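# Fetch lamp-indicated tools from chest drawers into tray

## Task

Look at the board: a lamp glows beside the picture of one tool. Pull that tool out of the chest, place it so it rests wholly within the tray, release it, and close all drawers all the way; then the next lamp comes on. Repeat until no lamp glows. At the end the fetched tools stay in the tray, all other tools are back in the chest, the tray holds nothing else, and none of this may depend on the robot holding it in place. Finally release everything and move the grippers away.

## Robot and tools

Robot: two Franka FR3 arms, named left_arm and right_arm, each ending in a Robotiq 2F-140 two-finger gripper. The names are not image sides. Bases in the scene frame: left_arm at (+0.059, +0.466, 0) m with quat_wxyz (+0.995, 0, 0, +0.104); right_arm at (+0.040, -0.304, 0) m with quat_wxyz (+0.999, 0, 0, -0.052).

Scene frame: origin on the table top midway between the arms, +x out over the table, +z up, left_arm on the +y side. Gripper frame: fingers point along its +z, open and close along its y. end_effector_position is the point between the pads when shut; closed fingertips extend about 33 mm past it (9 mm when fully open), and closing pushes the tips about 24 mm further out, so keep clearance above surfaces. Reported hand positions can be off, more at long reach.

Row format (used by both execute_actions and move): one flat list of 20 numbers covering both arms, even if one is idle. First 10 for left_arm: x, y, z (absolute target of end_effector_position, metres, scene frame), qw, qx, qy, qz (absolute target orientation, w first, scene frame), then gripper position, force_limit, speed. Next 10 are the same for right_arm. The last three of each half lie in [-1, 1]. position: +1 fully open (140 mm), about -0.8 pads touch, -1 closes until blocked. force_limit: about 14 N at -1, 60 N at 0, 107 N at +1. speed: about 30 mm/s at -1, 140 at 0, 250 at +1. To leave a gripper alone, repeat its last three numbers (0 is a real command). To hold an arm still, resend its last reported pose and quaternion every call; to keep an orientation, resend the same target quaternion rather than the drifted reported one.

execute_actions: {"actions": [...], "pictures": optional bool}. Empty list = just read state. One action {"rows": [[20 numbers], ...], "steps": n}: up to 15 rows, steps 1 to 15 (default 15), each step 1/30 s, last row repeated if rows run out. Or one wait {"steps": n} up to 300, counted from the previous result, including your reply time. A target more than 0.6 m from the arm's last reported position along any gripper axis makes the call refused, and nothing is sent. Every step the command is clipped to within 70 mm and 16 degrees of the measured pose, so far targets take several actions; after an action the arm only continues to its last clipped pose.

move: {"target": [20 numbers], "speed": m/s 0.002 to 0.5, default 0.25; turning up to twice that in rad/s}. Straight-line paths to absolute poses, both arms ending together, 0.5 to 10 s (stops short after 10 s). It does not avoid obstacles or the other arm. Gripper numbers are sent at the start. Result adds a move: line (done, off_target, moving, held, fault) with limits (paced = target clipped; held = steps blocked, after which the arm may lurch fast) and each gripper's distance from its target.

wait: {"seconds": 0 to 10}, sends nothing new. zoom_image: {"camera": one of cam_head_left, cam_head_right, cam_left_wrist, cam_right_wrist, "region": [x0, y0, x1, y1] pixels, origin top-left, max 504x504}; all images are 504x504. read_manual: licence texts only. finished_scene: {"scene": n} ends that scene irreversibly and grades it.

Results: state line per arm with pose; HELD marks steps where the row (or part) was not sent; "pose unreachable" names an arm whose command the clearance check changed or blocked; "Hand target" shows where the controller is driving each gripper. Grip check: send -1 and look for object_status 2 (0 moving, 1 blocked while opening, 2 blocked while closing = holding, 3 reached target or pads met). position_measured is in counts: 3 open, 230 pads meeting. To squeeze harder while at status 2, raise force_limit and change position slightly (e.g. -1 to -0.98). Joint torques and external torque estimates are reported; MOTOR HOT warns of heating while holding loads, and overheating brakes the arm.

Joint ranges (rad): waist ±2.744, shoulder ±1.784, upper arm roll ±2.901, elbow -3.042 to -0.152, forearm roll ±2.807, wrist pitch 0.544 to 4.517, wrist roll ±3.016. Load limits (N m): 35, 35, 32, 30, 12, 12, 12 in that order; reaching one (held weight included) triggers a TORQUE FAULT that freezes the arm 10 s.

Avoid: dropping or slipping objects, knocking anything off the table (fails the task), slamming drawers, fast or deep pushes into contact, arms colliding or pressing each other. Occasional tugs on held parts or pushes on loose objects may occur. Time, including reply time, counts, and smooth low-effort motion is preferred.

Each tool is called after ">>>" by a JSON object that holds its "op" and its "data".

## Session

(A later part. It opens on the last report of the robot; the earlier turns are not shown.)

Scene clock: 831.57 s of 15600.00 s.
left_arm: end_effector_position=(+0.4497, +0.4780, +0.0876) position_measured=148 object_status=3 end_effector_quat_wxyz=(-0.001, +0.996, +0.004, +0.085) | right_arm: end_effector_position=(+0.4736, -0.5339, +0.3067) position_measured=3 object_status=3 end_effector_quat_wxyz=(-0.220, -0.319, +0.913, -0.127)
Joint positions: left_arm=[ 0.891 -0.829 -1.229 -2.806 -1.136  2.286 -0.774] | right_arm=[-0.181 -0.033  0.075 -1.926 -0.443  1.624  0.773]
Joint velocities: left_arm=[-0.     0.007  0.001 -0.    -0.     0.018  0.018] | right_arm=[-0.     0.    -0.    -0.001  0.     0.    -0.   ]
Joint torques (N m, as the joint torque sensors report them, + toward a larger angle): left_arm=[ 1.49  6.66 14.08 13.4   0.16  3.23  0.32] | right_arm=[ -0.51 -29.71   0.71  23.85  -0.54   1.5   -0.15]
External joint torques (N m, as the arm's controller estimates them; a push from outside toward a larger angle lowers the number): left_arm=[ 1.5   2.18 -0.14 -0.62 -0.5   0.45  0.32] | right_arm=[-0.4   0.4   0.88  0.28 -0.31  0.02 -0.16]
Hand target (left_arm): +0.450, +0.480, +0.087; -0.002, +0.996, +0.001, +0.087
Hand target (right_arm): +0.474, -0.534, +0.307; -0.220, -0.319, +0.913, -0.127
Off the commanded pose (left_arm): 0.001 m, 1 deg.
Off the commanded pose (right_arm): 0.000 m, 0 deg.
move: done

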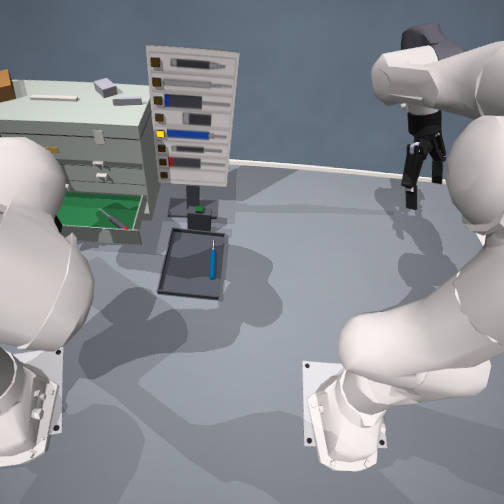

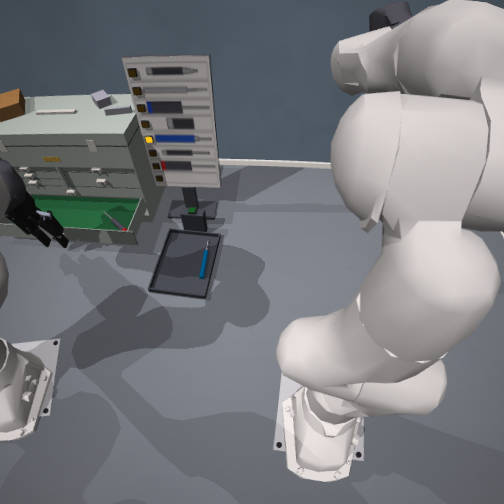

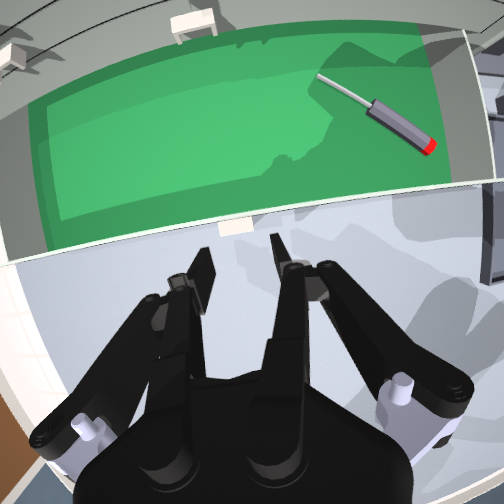

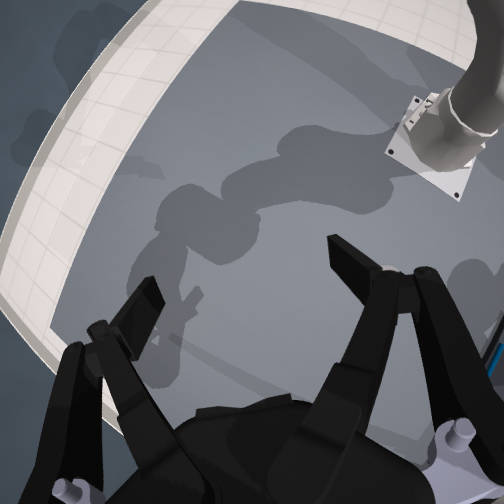

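>>> {"op": "move", "data": {"target": [0.54,0.476,0.087,0,0.996,0,0.087,-0.15,-0.3,0,0.4736,-0.5339,0.3067,-0.220,-0.319,0.913,-0.127,1,0,0], "speed": 0.03}}

>>> {"op": "move", "data": {"target": [0.525,0.476,0.083,0,0.94,0,0.342,-0.15,-0.3,0,0.4736,-0.5339,0.3067,-0.220,-0.319,0.913,-0.127,1,0,0], "speed": 0.15}}

>>> {"op": "move", "data": {"target": [0.59,0.475,0.082,0,0.94,0,0.342,-0.15,-0.3,0,0.4736,-0.5339,0.3067,-0.220,-0.319,0.913,-0.127,1,0,0], "speed": 0.03}}

>>> {"op": "move", "data": {"target": [0.605,0.475,0.082,0,0.94,0,0.342,-0.15,-0.3,0,0.4736,-0.5339,0.3067,-0.220,-0.319,0.913,-0.127,1,0,0], "speed": 0.012}}

>>> {"op": "move", "data": {"target": [0.56,0.475,0.082,0,0.94,0,0.342,-0.15,-0.3,0,0.4736,-0.5339,0.3067,-0.220,-0.319,0.913,-0.127,1,0,0], "speed": 0.08}}

Scene clock: 849.97 s of 15600.00 s.
left_arm: end_effector_position=(+0.5382, +0.4760, +0.0868) position_measured=148 object_status=3 end_effector_quat_wxyz=(-0.001, +0.996, -0.004, +0.085) | right_arm: end_effector_position=(+0.4736, -0.5339, +0.3067) position_measured=3 object_status=3 end_effector_quat_wxyz=(-0.220, -0.319, +0.913, -0.127)
Joint positions: left_arm=[ 1.245 -0.77  -1.482 -2.534 -1.128  2.285 -0.776] | right_arm=[-0.181 -0.033  0.075 -1.926 -0.443  1.624  0.773]
Joint velocities: left_arm=[ 0.006 -0.005 -0.004  0.007  0.    -0.006 -0.003] | right_arm=[ 0.    -0.001 -0.     0.002 -0.    -0.001 -0.002]
Joint torques (N m, as the joint torque sensors report them, + toward a larger angle): left_arm=[ 3.35  9.51 17.6  16.66  0.68  3.15 -0.25] | right_arm=[  0.03 -29.91   0.51  23.81  -0.49   1.5   -0.13]
External joint torques (N m, as the arm's controller estimates them; a push from outside toward a larger angle lowers the number): left_arm=[ 3.41 -0.43 -0.3   2.53  0.01  0.37 -0.25] | right_arm=[-0.02  0.42  0.53  0.07 -0.26 -0.01 -0.14]
Hand target (left_arm): +0.539, +0.477, +0.087; -0.003, +0.996, +0.000, +0.086
Hand target (right_arm): +0.474, -0.534, +0.307; -0.220, -0.319, +0.913, -0.127
Off the commanded pose (left_arm): 0.002 m, 0 deg.
Off the commanded pose (right_arm): 0.000 m, 0 deg.
After step 90, 12.13 s passed at rest.
move: done

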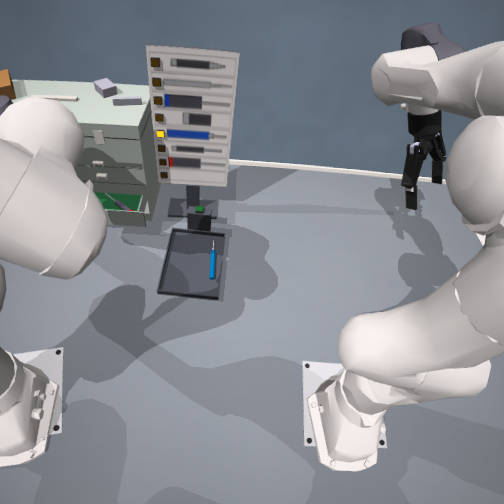

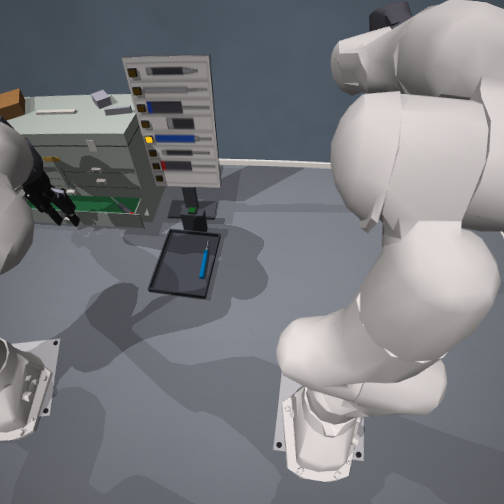

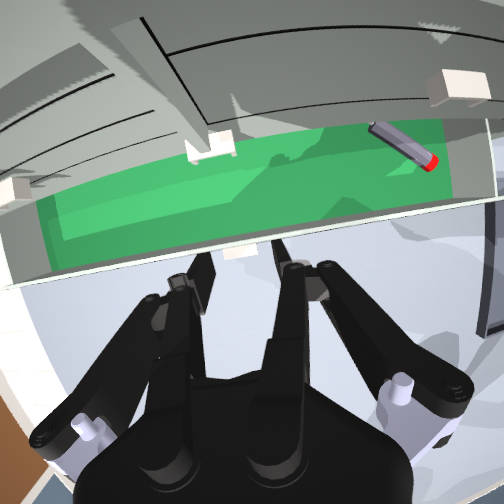

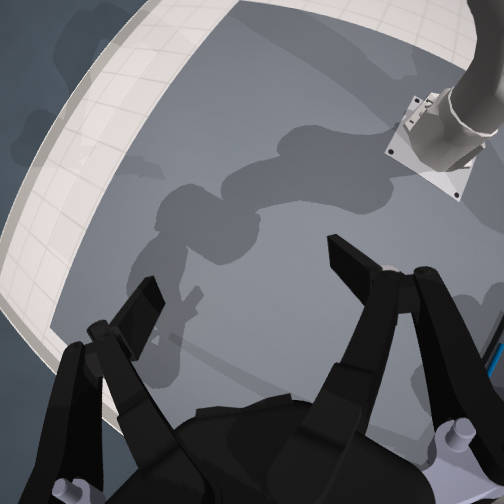

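Scene clock: 852.57 s of 15600.00 s.
left_arm: end_effector_position=(+0.5309, +0.4773, +0.0879) position_measured=148 object_status=3 end_effector_quat_wxyz=(+0.005, +0.937, +0.001, +0.350) | right_arm: end_effector_position=(+0.4736, -0.5339, +0.3067) position_measured=3 object_status=3 end_effector_quat_wxyz=(-0.220, -0.319, +0.913, -0.127)
Joint positions: left_arm=[ 0.963 -0.977 -1.536 -2.872 -2.241  2.437 -0.118] | right_arm=[-0.181 -0.033  0.075 -1.926 -0.443  1.624  0.773]
Joint velocities: left_arm=[-0.    -0.008 -0.003 -0.002 -0.005 -0.019  0.02 ] | right_arm=[ 0.001  0.     0.001 -0.     0.002  0.001 -0.002]
Joint torques (N m, as the joint torque sensors report them, + toward a larger angle): left_arm=[-1.4   8.94 14.08  6.33  0.19  1.69  0.38] | right_arm=[ -0.25 -29.83   1.19  24.01  -0.49   1.42  -0.14]
External joint torques (N m, as the arm's controller estimates them; a push from outside toward a larger angle lowers the number): left_arm=[-1.37 -0.72 -1.68 -0.68 -0.47 -0.36  0.36] | right_arm=[-0.37  0.33  1.14  0.42 -0.27 -0.07 -0.15]
Hand target (left_arm): +0.530, +0.476, +0.087; +0.006, +0.937, -0.005, +0.350
Hand target (right_arm): +0.474, -0.534, +0.307; -0.220, -0.319, +0.913, -0.127
Off the commanded pose (left_arm): 0.008 m, 1 deg.
Off the commanded pose (right_arm): 0.000 m, 0 deg.
move: off_target (left_arm)

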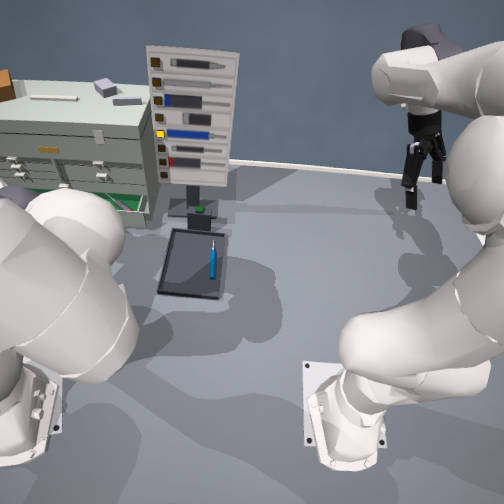

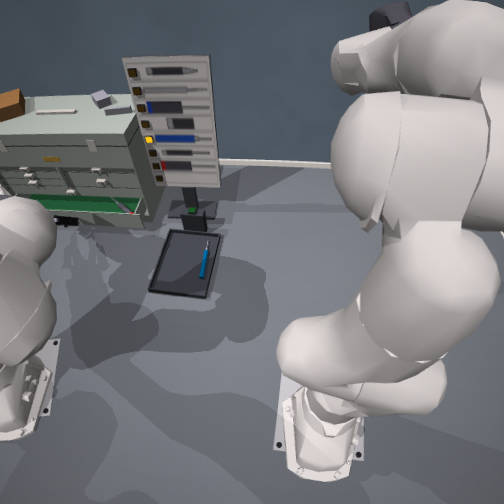

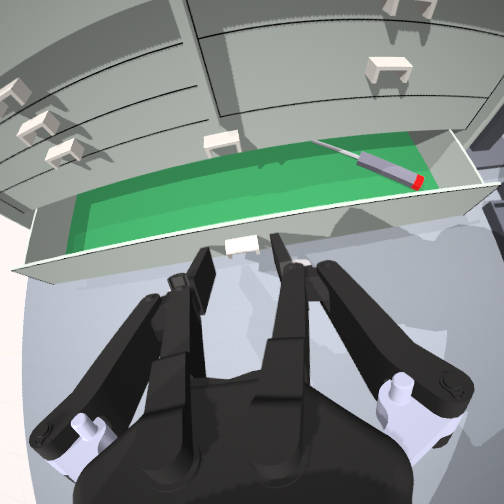

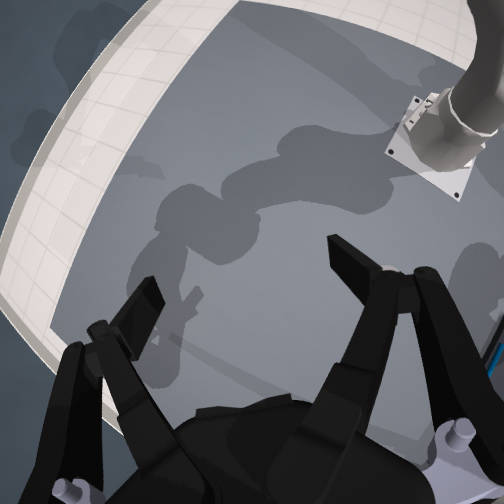

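Scene clock: 854.80 s of 15600.00 s.
left_arm: end_effector_position=(+0.5892, +0.4757, +0.0829) position_measured=148 object_status=3 end_effector_quat_wxyz=(-0.002, +0.940, -0.003, +0.342) | right_arm: end_effector_position=(+0.4736, -0.5339, +0.3067) position_measured=3 object_status=3 end_effector_quat_wxyz=(-0.220, -0.319, +0.913, -0.127)
Joint positions: left_arm=[ 1.179 -0.977 -1.641 -2.685 -2.186  2.448 -0.14 ] | right_arm=[-0.181 -0.033  0.075 -1.926 -0.443  1.624  0.773]
Joint velocities: left_arm=[ 0.003  0.001 -0.002  0.005  0.004  0.003 -0.009] | right_arm=[ 0.001 -0.    -0.001  0.001 -0.    -0.     0.001]
Joint torques (N m, as the joint torque sensors report them, + toward a larger angle): left_arm=[ 1.09 13.77 19.28  9.05  1.23  2.43 -0.23] | right_arm=[  0.34 -29.88   0.94  23.66  -0.52   1.49  -0.15]
External joint torques (N m, as the arm's controller estimates them; a push from outside toward a larger angle lowers the number): left_arm=[ 1.14  0.88  0.3   1.67  0.53  0.28 -0.24] | right_arm=[ 0.33  0.35  1.01  0.01 -0.29  0.   -0.16]
Hand target (left_arm): +0.590, +0.475, +0.082; -0.002, +0.940, -0.000, +0.341
Hand target (right_arm): +0.474, -0.534, +0.307; -0.220, -0.319, +0.913, -0.127
Off the commanded pose (left_arm): 0.001 m, 0 deg.
Off the commanded pose (right_arm): 0.000 m, 0 deg.
move: done

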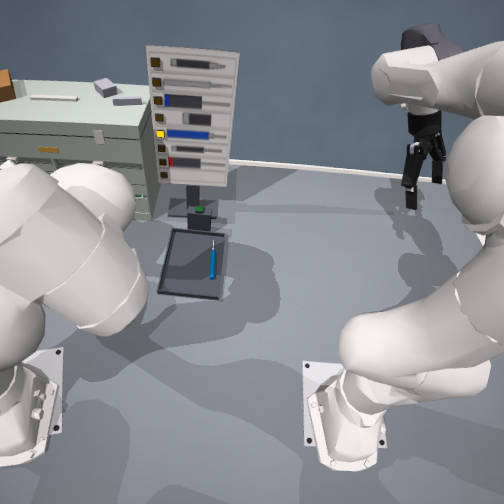

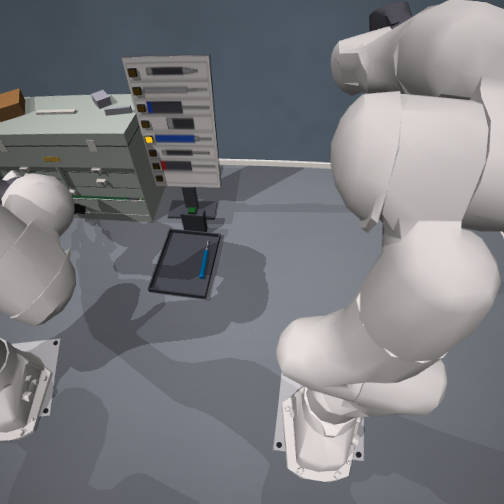

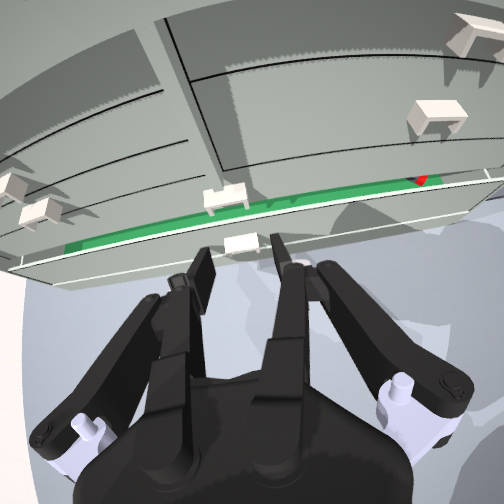

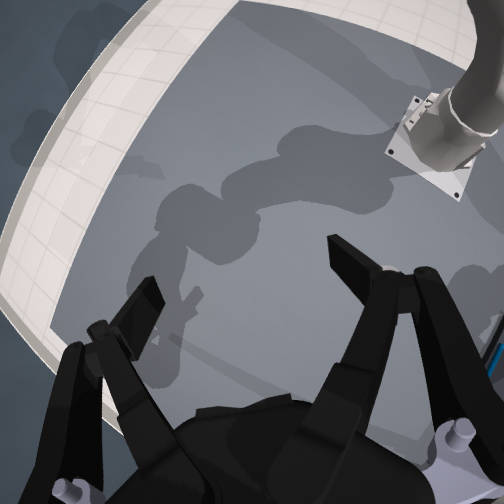

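Scene clock: 856.33 s of 15600.00 s.
left_arm: end_effector_position=(+0.6036, +0.4754, +0.0825) position_measured=148 object_status=3 end_effector_quat_wxyz=(-0.001, +0.940, -0.003, +0.342) | right_arm: end_effector_position=(+0.4736, -0.5339, +0.3067) position_measured=3 object_status=3 end_effector_quat_wxyz=(-0.220, -0.319, +0.913, -0.127)
Joint positions: left_arm=[ 1.228 -0.976 -1.661 -2.642 -2.175  2.448 -0.145] | right_arm=[-0.181 -0.033  0.075 -1.926 -0.443  1.624  0.773]
Joint velocities: left_arm=[-0.001  0.001  0.     0.002  0.003  0.    -0.002] | right_arm=[ 0.001 -0.    -0.    -0.    -0.001 -0.     0.001]
Joint torques (N m, as the joint torque sensors report them, + toward a larger angle): left_arm=[ 2.57 14.23 18.47 10.7   1.04  2.39 -0.25] | right_arm=[ -0.22 -29.66   0.96  23.57  -0.5    1.43  -0.11]
External joint torques (N m, as the arm's controller estimates them; a push from outside toward a larger angle lowers the number): left_arm=[ 2.61  0.39 -1.19  3.08  0.33  0.24 -0.26] | right_arm=[-0.3   0.41  0.96  0.04 -0.27 -0.06 -0.11]
Hand target (left_arm): +0.605, +0.475, +0.082; -0.000, +0.940, -0.000, +0.342
Hand target (right_arm): +0.474, -0.534, +0.307; -0.220, -0.319, +0.913, -0.127
Off the commanded pose (left_arm): 0.002 m, 0 deg.
Off the commanded pose (right_arm): 0.000 m, 0 deg.
move: done

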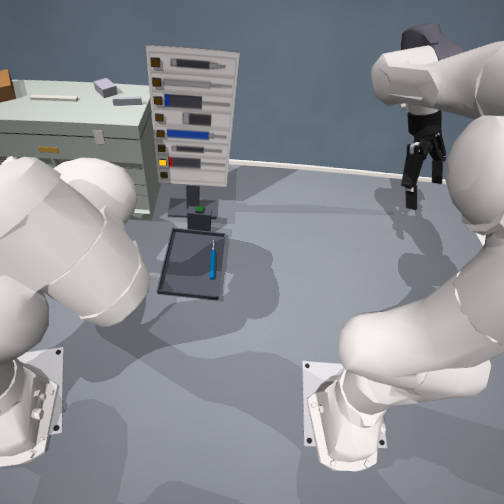

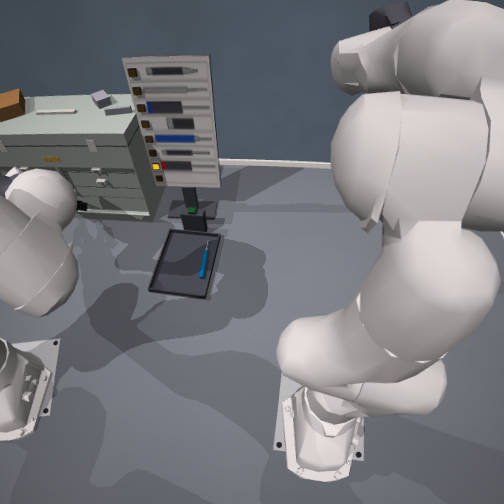

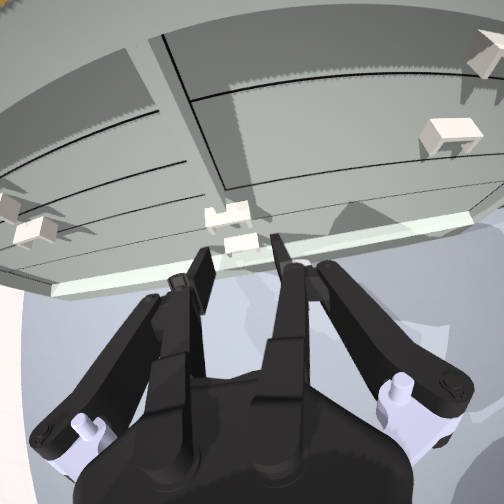

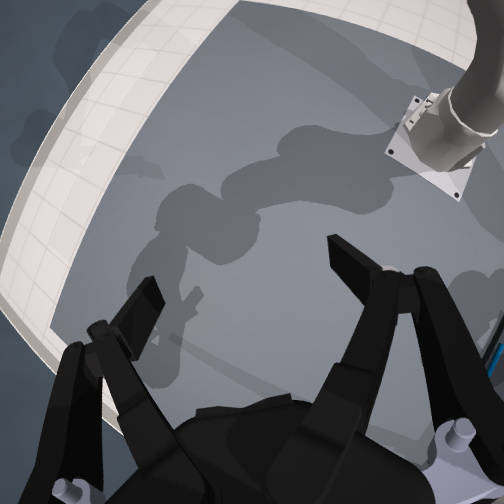

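Scene clock: 857.23 s of 15600.00 s.
left_arm: end_effector_position=(+0.5605, +0.4748, +0.0813) position_measured=148 object_status=3 end_effector_quat_wxyz=(+0.001, +0.940, +0.002, +0.341) | right_arm: end_effector_position=(+0.4736, -0.5339, +0.3067) position_measured=3 object_status=3 end_effector_quat_wxyz=(-0.220, -0.319, +0.913, -0.127)
Joint positions: left_arm=[ 1.085 -0.971 -1.604 -2.769 -2.21   2.448 -0.137] | right_arm=[-0.181 -0.033  0.075 -1.926 -0.443  1.624  0.773]
Joint velocities: left_arm=[-0.005 -0.001  0.005 -0.004 -0.003 -0.001 -0.   ] | right_arm=[ 0.001  0.001  0.001  0.    -0.001  0.    -0.001]
Joint torques (N m, as the joint torque sensors report them, + toward a larger angle): left_arm=[-0.8  10.43 18.99  5.81  0.13  1.99  0.22] | right_arm=[ -0.06 -29.51   1.32  23.69  -0.53   1.49  -0.15]
External joint torques (N m, as the arm's controller estimates them; a push from outside toward a larger angle lowers the number): left_arm=[-0.89 -0.91  1.43 -1.24 -0.57 -0.14  0.2 ] | right_arm=[-0.06  0.44  1.4   0.21 -0.31  0.01 -0.16]
Hand target (left_arm): +0.560, +0.475, +0.082; +0.001, +0.940, +0.000, +0.342
Hand target (right_arm): +0.474, -0.534, +0.307; -0.220, -0.319, +0.913, -0.127
Off the commanded pose (left_arm): 0.001 m, 0 deg.
Off the commanded pose (right_arm): 0.000 m, 0 deg.
move: done

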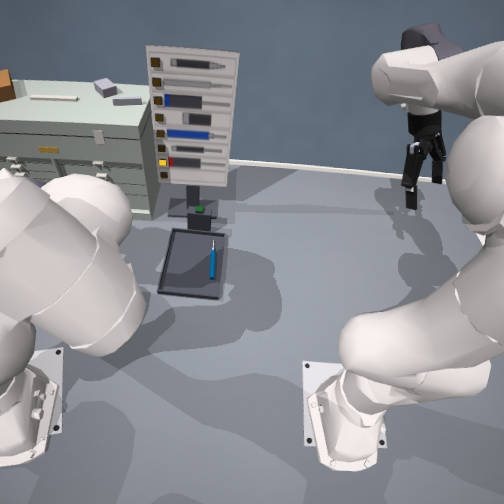

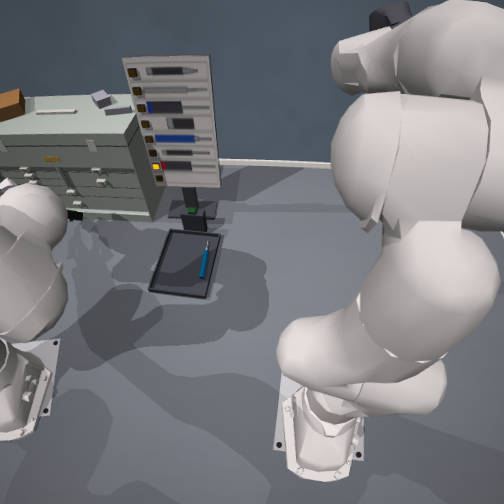

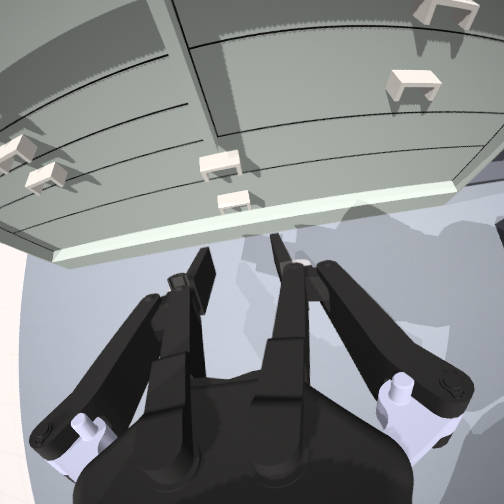

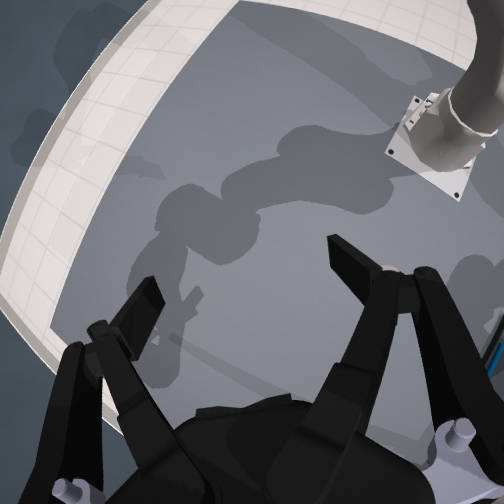

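>>> {"op": "move", "data": {"target": [0.601,0.475,0.082,0,0.94,0,0.342,-0.15,-0.3,0,0.4736,-0.5339,0.3067,-0.220,-0.319,0.913,-0.127,1,0,0], "speed": 0.025}}

>>> {"op": "move", "data": {"target": [0.601,0.475,0.082,0,0.94,0,0.342,-1,-0.3,-0.6,0.4736,-0.5339,0.3067,-0.220,-0.319,0.913,-0.127,1,0,0], "speed": 0.025}}

>>> {"op": "move", "data": {"target": [0.535,0.477,0.082,0,0.94,0,0.342,-1,-0.3,-0.6,0.4736,-0.5339,0.3067,-0.220,-0.319,0.913,-0.127,1,0,0], "speed": 0.04}}

>>> {"op": "move", "data": {"target": [0.535,0.477,0.082,0,0.94,0,0.342,-0.15,-0.3,0,0.4736,-0.5339,0.3067,-0.220,-0.319,0.913,-0.127,1,0,0], "speed": 0.04}}

>>> {"op": "move", "data": {"target": [0.543,0.477,0.087,0,0.996,0,0.087,-0.15,-0.3,0,0.4736,-0.5339,0.3067,-0.220,-0.319,0.913,-0.127,1,0,0], "speed": 0.1}}

>>> {"op": "zoom_image", "data": {"camera": "cam_head_left", "region": [140,40,250,190]}}

Scene clock: 874.40 s of 15600.00 s.
left_arm: end_effector_position=(+0.6005, +0.4741, +0.0823) position_measured=148 object_status=3 end_effector_quat_wxyz=(+0.001, +0.940, -0.002, +0.342) | right_arm: end_effector_position=(+0.4736, -0.5339, +0.3067) position_measured=3 object_status=3 end_effector_quat_wxyz=(-0.220, -0.319, +0.913, -0.127)
Joint positions: left_arm=[ 1.217 -0.972 -1.657 -2.651 -2.179  2.45  -0.143] | right_arm=[-0.181 -0.033  0.075 -1.926 -0.443  1.624  0.773]
Joint velocities: left_arm=[ 0.005 -0.    -0.004  0.003  0.001  0.003 -0.004] | right_arm=[-0.     0.001 -0.002 -0.001  0.     0.    -0.001]
Joint torques (N m, as the joint torque sensors report them, + toward a larger angle): left_arm=[ 1.83 13.45 19.33 10.1   1.28  2.5  -0.22] | right_arm=[ -0.3  -29.49   0.65  23.46  -0.5    1.48  -0.1 ]
External joint torques (N m, as the arm's controller estimates them; a push from outside toward a larger angle lowers the number): left_arm=[ 1.78 -0.13 -0.14  2.56  0.57  0.35 -0.24] | right_arm=[-0.27  0.61  0.75 -0.09 -0.27  0.   -0.11]
Hand target (left_arm): +0.601, +0.475, +0.082; -0.001, +0.940, -0.000, +0.341
Hand target (right_arm): +0.474, -0.534, +0.307; -0.220, -0.319, +0.913, -0.127
Off the commanded pose (left_arm): 0.001 m, 0 deg.
Off the commanded pose (right_arm): 0.000 m, 0 deg.
After step 90, 12.27 s passed at rest.
move: done

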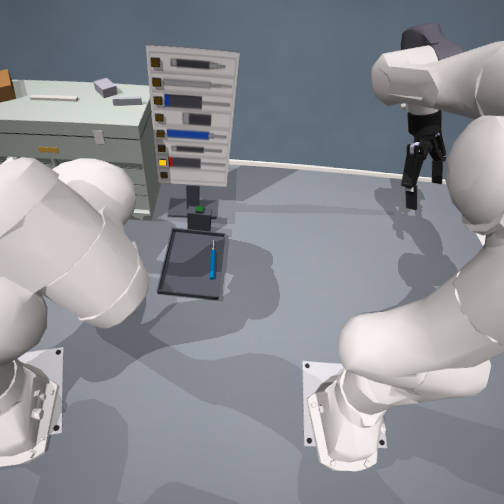

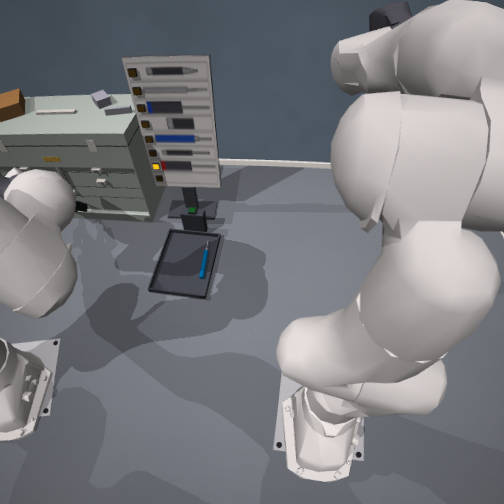

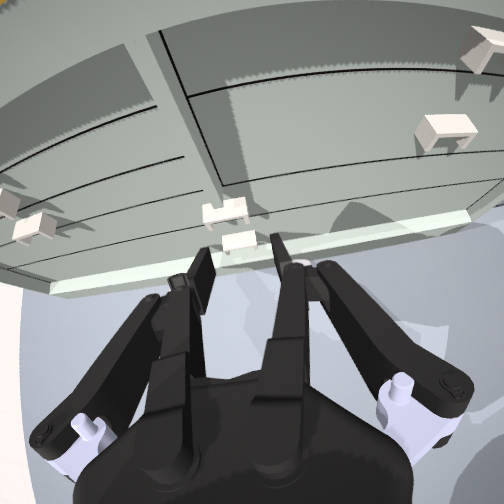

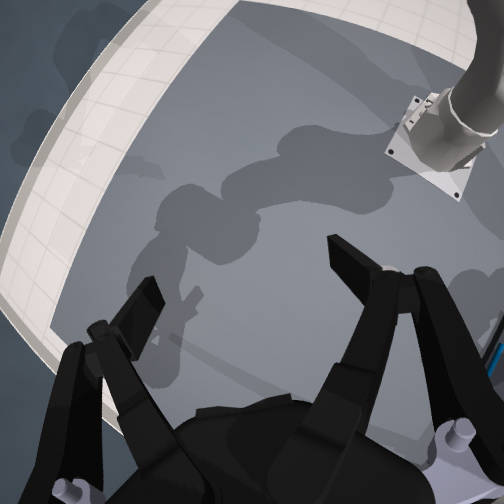

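Scene clock: 875.10 s of 15600.00 s.
left_arm: end_effector_position=(+0.6007, +0.4732, +0.0822) position_measured=192 object_status=2 end_effector_quat_wxyz=(+0.001, +0.940, -0.003, +0.342) | right_arm: end_effector_position=(+0.4736, -0.5339, +0.3067) position_measured=3 object_status=3 end_effector_quat_wxyz=(-0.220, -0.319, +0.913, -0.127)
Joint positions: left_arm=[ 1.216 -0.971 -1.658 -2.65  -2.179  2.449 -0.143] | right_arm=[-0.181 -0.033  0.075 -1.926 -0.443  1.624  0.773]
Joint velocities: left_arm=[ 0.    -0.     0.    -0.001  0.    -0.     0.   ] | right_arm=[-0.    -0.001 -0.     0.    -0.001  0.    -0.   ]
Joint torques (N m, as the joint torque sensors report them, + toward a larger angle): left_arm=[ 1.83 13.46 19.22  8.83  0.82  2.61 -0.14] | right_arm=[ -0.26 -29.47   0.84  23.83  -0.54   1.49  -0.12]
External joint torques (N m, as the arm's controller estimates them; a push from outside toward a larger angle lowers the number): left_arm=[ 1.76 -0.12 -0.29  1.25  0.12  0.46 -0.15] | right_arm=[-0.25  0.77  0.91  0.17 -0.31 -0.01 -0.13]
Hand target (left_arm): +0.601, +0.475, +0.082; -0.000, +0.940, -0.000, +0.342
Hand target (right_arm): +0.474, -0.534, +0.307; -0.220, -0.319, +0.913, -0.127
Off the commanded pose (left_arm): 0.002 m, 0 deg.
Off the commanded pose (right_arm): 0.000 m, 0 deg.
move: done

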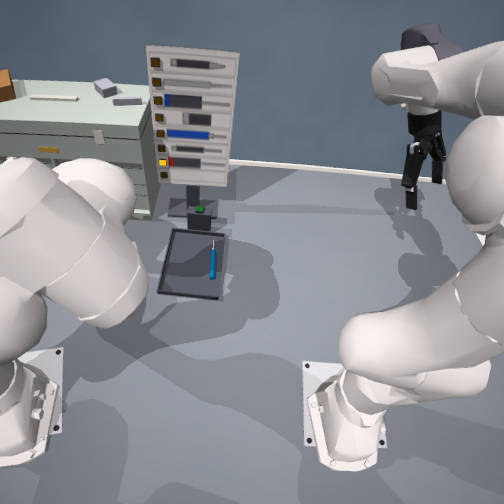

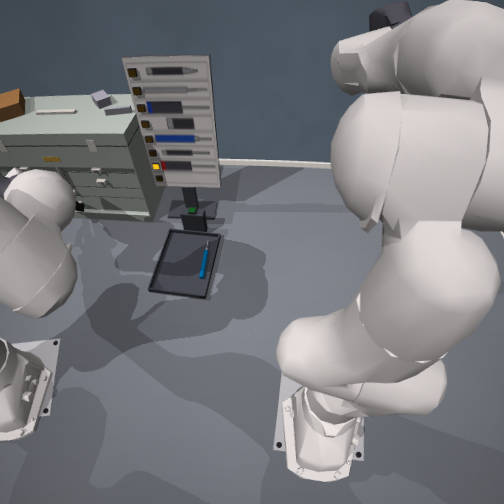

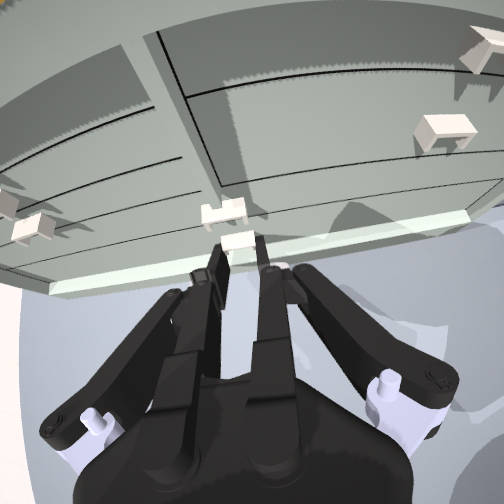

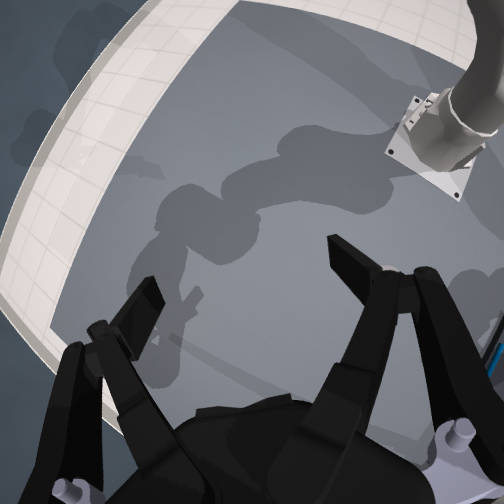

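Scene clock: 877.03 s of 15600.00 s.
left_arm: end_effector_position=(+0.5370, +0.4753, +0.0820) position_measured=192 object_status=2 end_effector_quat_wxyz=(+0.003, +0.939, +0.000, +0.343) | right_arm: end_effector_position=(+0.4736, -0.5339, +0.3067) position_measured=3 object_status=3 end_effector_quat_wxyz=(-0.220, -0.319, +0.913, -0.127)
Joint positions: left_arm=[ 0.999 -0.971 -1.566 -2.842 -2.23   2.446 -0.126] | right_arm=[-0.181 -0.033  0.075 -1.926 -0.443  1.624  0.773]
Joint velocities: left_arm=[-0.005 -0.003  0.    -0.004 -0.    -0.     0.002] | right_arm=[ 0.     0.     0.    -0.001 -0.001 -0.001 -0.001]
Joint torques (N m, as the joint torque sensors report them, + toward a larger angle): left_arm=[-1.67 10.66 17.28  4.83  0.51  2.39 -0.01] | right_arm=[ -0.24 -29.75   0.41  23.39  -0.49   1.48  -0.14]
External joint torques (N m, as the arm's controller estimates them; a push from outside toward a larger angle lowers the number): left_arm=[-1.68  0.49  1.01 -2.1  -0.17  0.3  -0.02] | right_arm=[-0.3   0.34  0.43 -0.16 -0.27  0.   -0.15]
Hand target (left_arm): +0.535, +0.477, +0.082; +0.001, +0.939, +0.001, +0.343
Hand target (right_arm): +0.474, -0.534, +0.307; -0.220, -0.319, +0.913, -0.127
Off the commanded pose (left_arm): 0.003 m, 0 deg.
Off the commanded pose (right_arm): 0.000 m, 0 deg.
move: done

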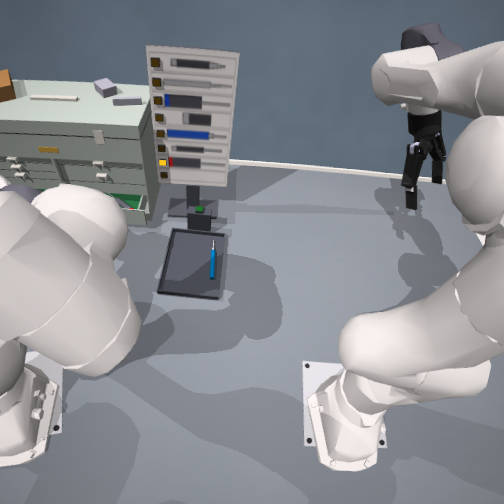

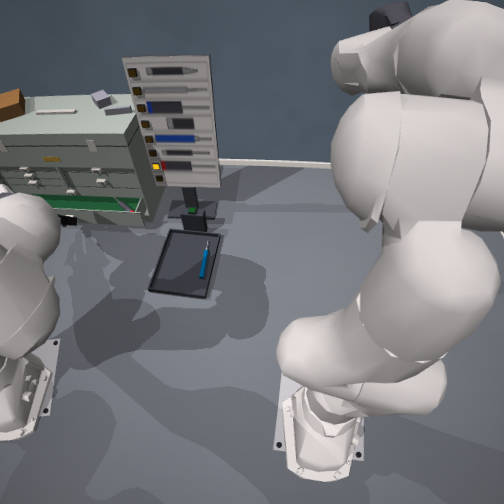

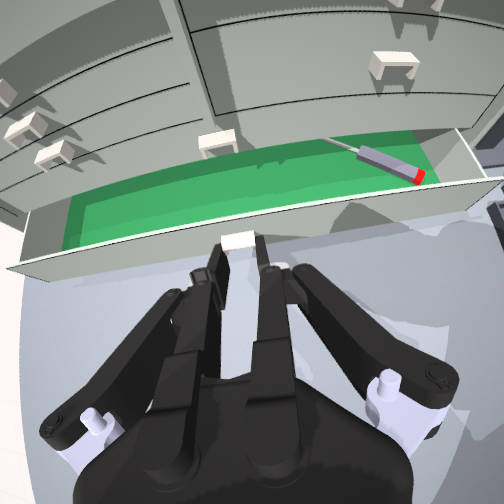

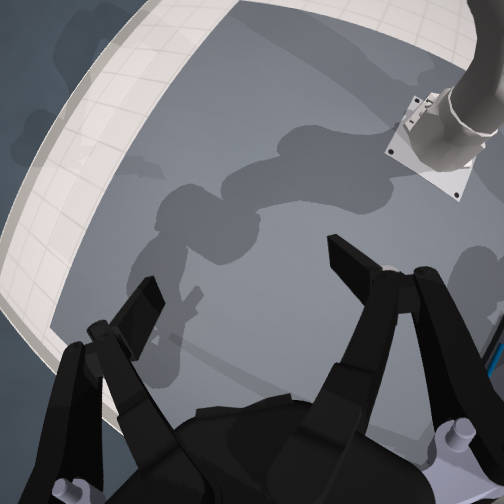

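Scene clock: 877.73 s of 15600.00 s.
left_arm: end_effector_position=(+0.5358, +0.4758, +0.0815) position_measured=148 object_status=3 end_effector_quat_wxyz=(+0.002, +0.940, +0.000, +0.342) | right_arm: end_effector_position=(+0.4736, -0.5339, +0.3067) position_measured=3 object_status=3 end_effector_quat_wxyz=(-0.220, -0.319, +0.913, -0.127)
Joint positions: left_arm=[ 0.997 -0.971 -1.566 -2.845 -2.229  2.446 -0.126] | right_arm=[-0.181 -0.033  0.075 -1.926 -0.443  1.624  0.773]
Joint velocities: left_arm=[-0.    -0.001 -0.     0.     0.002  0.    -0.001] | right_arm=[ 0.     0.     0.001  0.    -0.001 -0.    -0.002]
Joint torques (N m, as the joint torque sensors report them, + toward a larger angle): left_arm=[-1.34  9.6  17.68  5.1   1.33  2.55  0.  ] | right_arm=[ -0.05 -29.62   0.81  23.85  -0.55   1.45  -0.17]
External joint torques (N m, as the arm's controller estimates them; a push from outside toward a larger angle lowers the number): left_arm=[-1.31 -0.56  1.5  -1.76  0.63  0.45 -0.01] | right_arm=[-0.13  0.51  0.8   0.24 -0.33 -0.05 -0.18]
Hand target (left_arm): +0.535, +0.477, +0.082; +0.000, +0.940, +0.000, +0.342
Hand target (right_arm): +0.474, -0.534, +0.307; -0.220, -0.319, +0.913, -0.127
Off the commanded pose (left_arm): 0.002 m, 0 deg.
Off the commanded pose (right_arm): 0.000 m, 0 deg.
move: done

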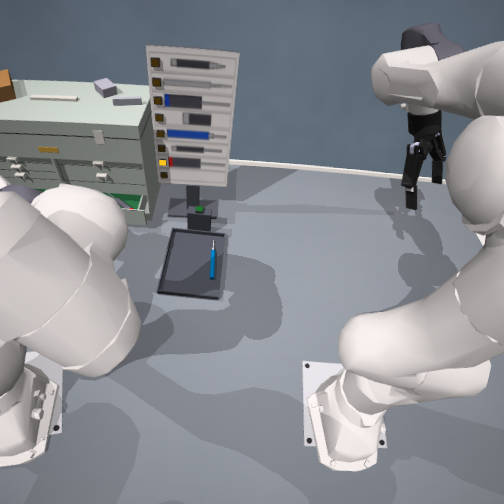

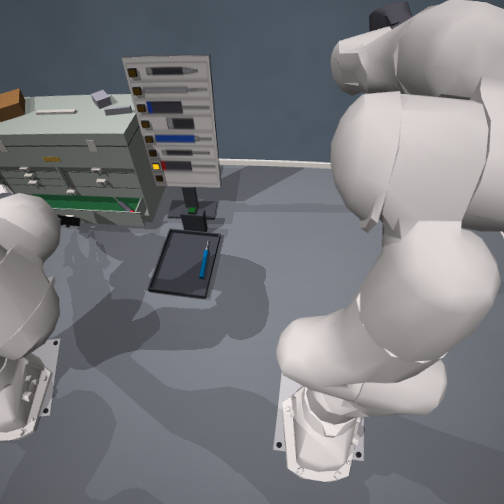

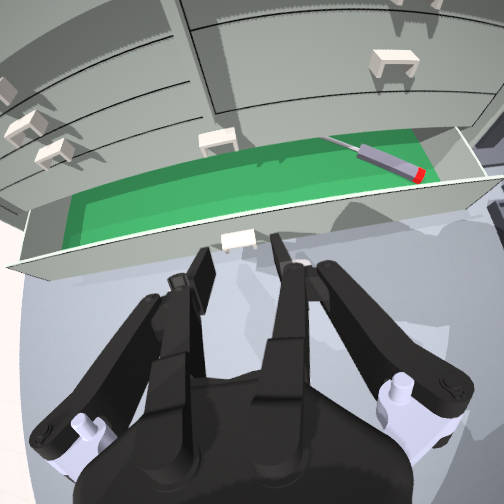

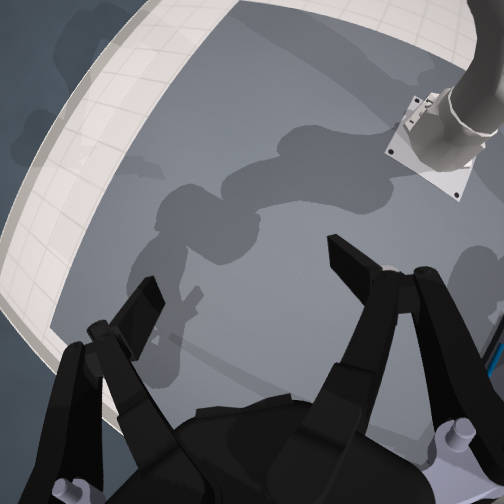

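Scene clock: 880.93 s of 15600.00 s.
left_arm: end_effector_position=(+0.5391, +0.4771, +0.0845) position_measured=148 object_status=3 end_effector_quat_wxyz=(-0.004, +0.997, -0.000, +0.082) | right_arm: end_effector_position=(+0.4736, -0.5339, +0.3067) position_measured=3 object_status=3 end_effector_quat_wxyz=(-0.220, -0.319, +0.913, -0.127)
Joint positions: left_arm=[ 1.27  -0.862 -1.495 -2.519 -1.189  2.212 -0.754] | right_arm=[-0.181 -0.033  0.075 -1.926 -0.443  1.624  0.773]
Joint velocities: left_arm=[ 0.001 -0.003  0.     0.     0.002 -0.014 -0.029] | right_arm=[-0.     0.    -0.001 -0.    -0.001 -0.001 -0.002]
Joint torques (N m, as the joint torque sensors report them, + toward a larger angle): left_arm=[ 1.37 10.91 19.73 14.11  1.28  2.38 -0.24] | right_arm=[  0.06 -29.61   0.94  23.69  -0.51   1.48  -0.13]
External joint torques (N m, as the arm's controller estimates them; a push from outside toward a larger angle lowers the number): left_arm=[ 1.39 -0.91  0.03  1.21  0.61 -0.39 -0.24] | right_arm=[ 0.15  0.49  1.11  0.14 -0.27  0.01 -0.13]
Hand target (left_arm): +0.538, +0.477, +0.084; -0.004, +0.997, +0.005, +0.080
Hand target (right_arm): +0.474, -0.534, +0.307; -0.220, -0.319, +0.913, -0.127
Off the commanded pose (left_arm): 0.005 m, 1 deg.
Off the commanded pose (right_arm): 0.000 m, 0 deg.
move: off_target (left_arm)

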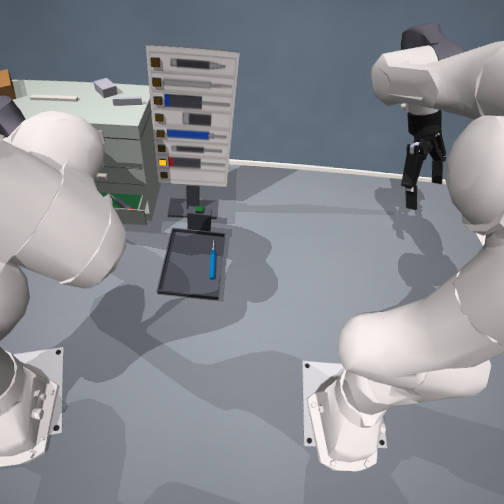

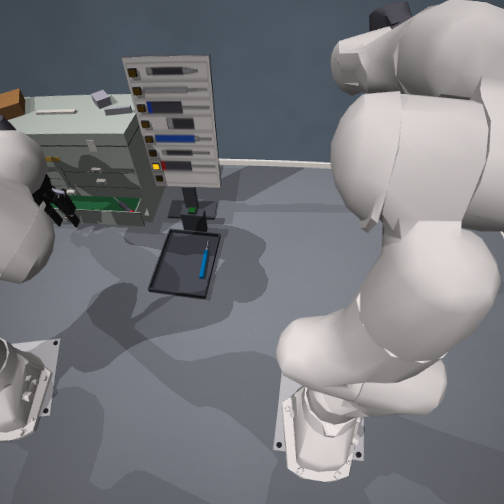

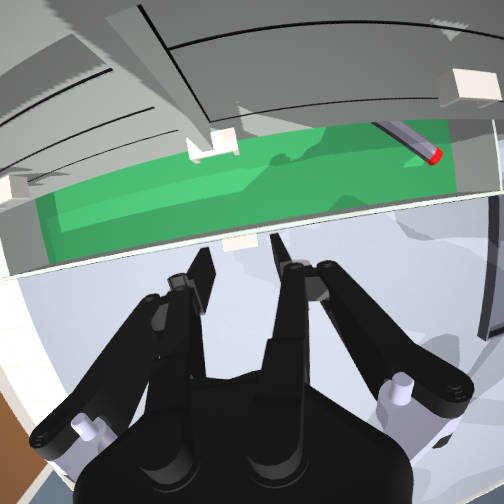

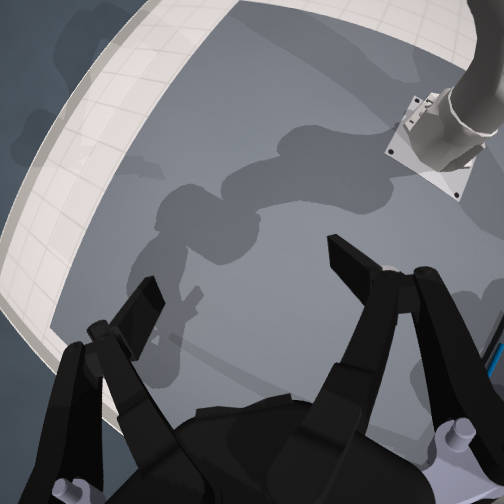

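Region (140, 40, 250, 190) of cam_head_left's 504x504 image, scaled by 3.360, with more detail than that image has; it fills the left 370 columns of this view, and the rest is white.

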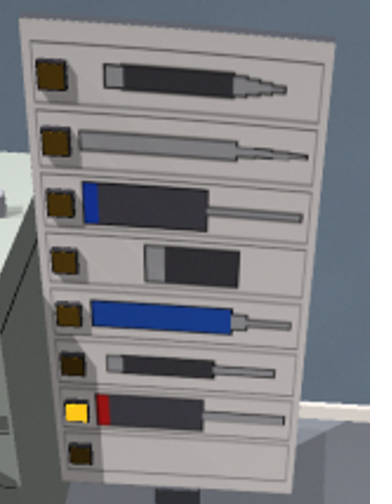

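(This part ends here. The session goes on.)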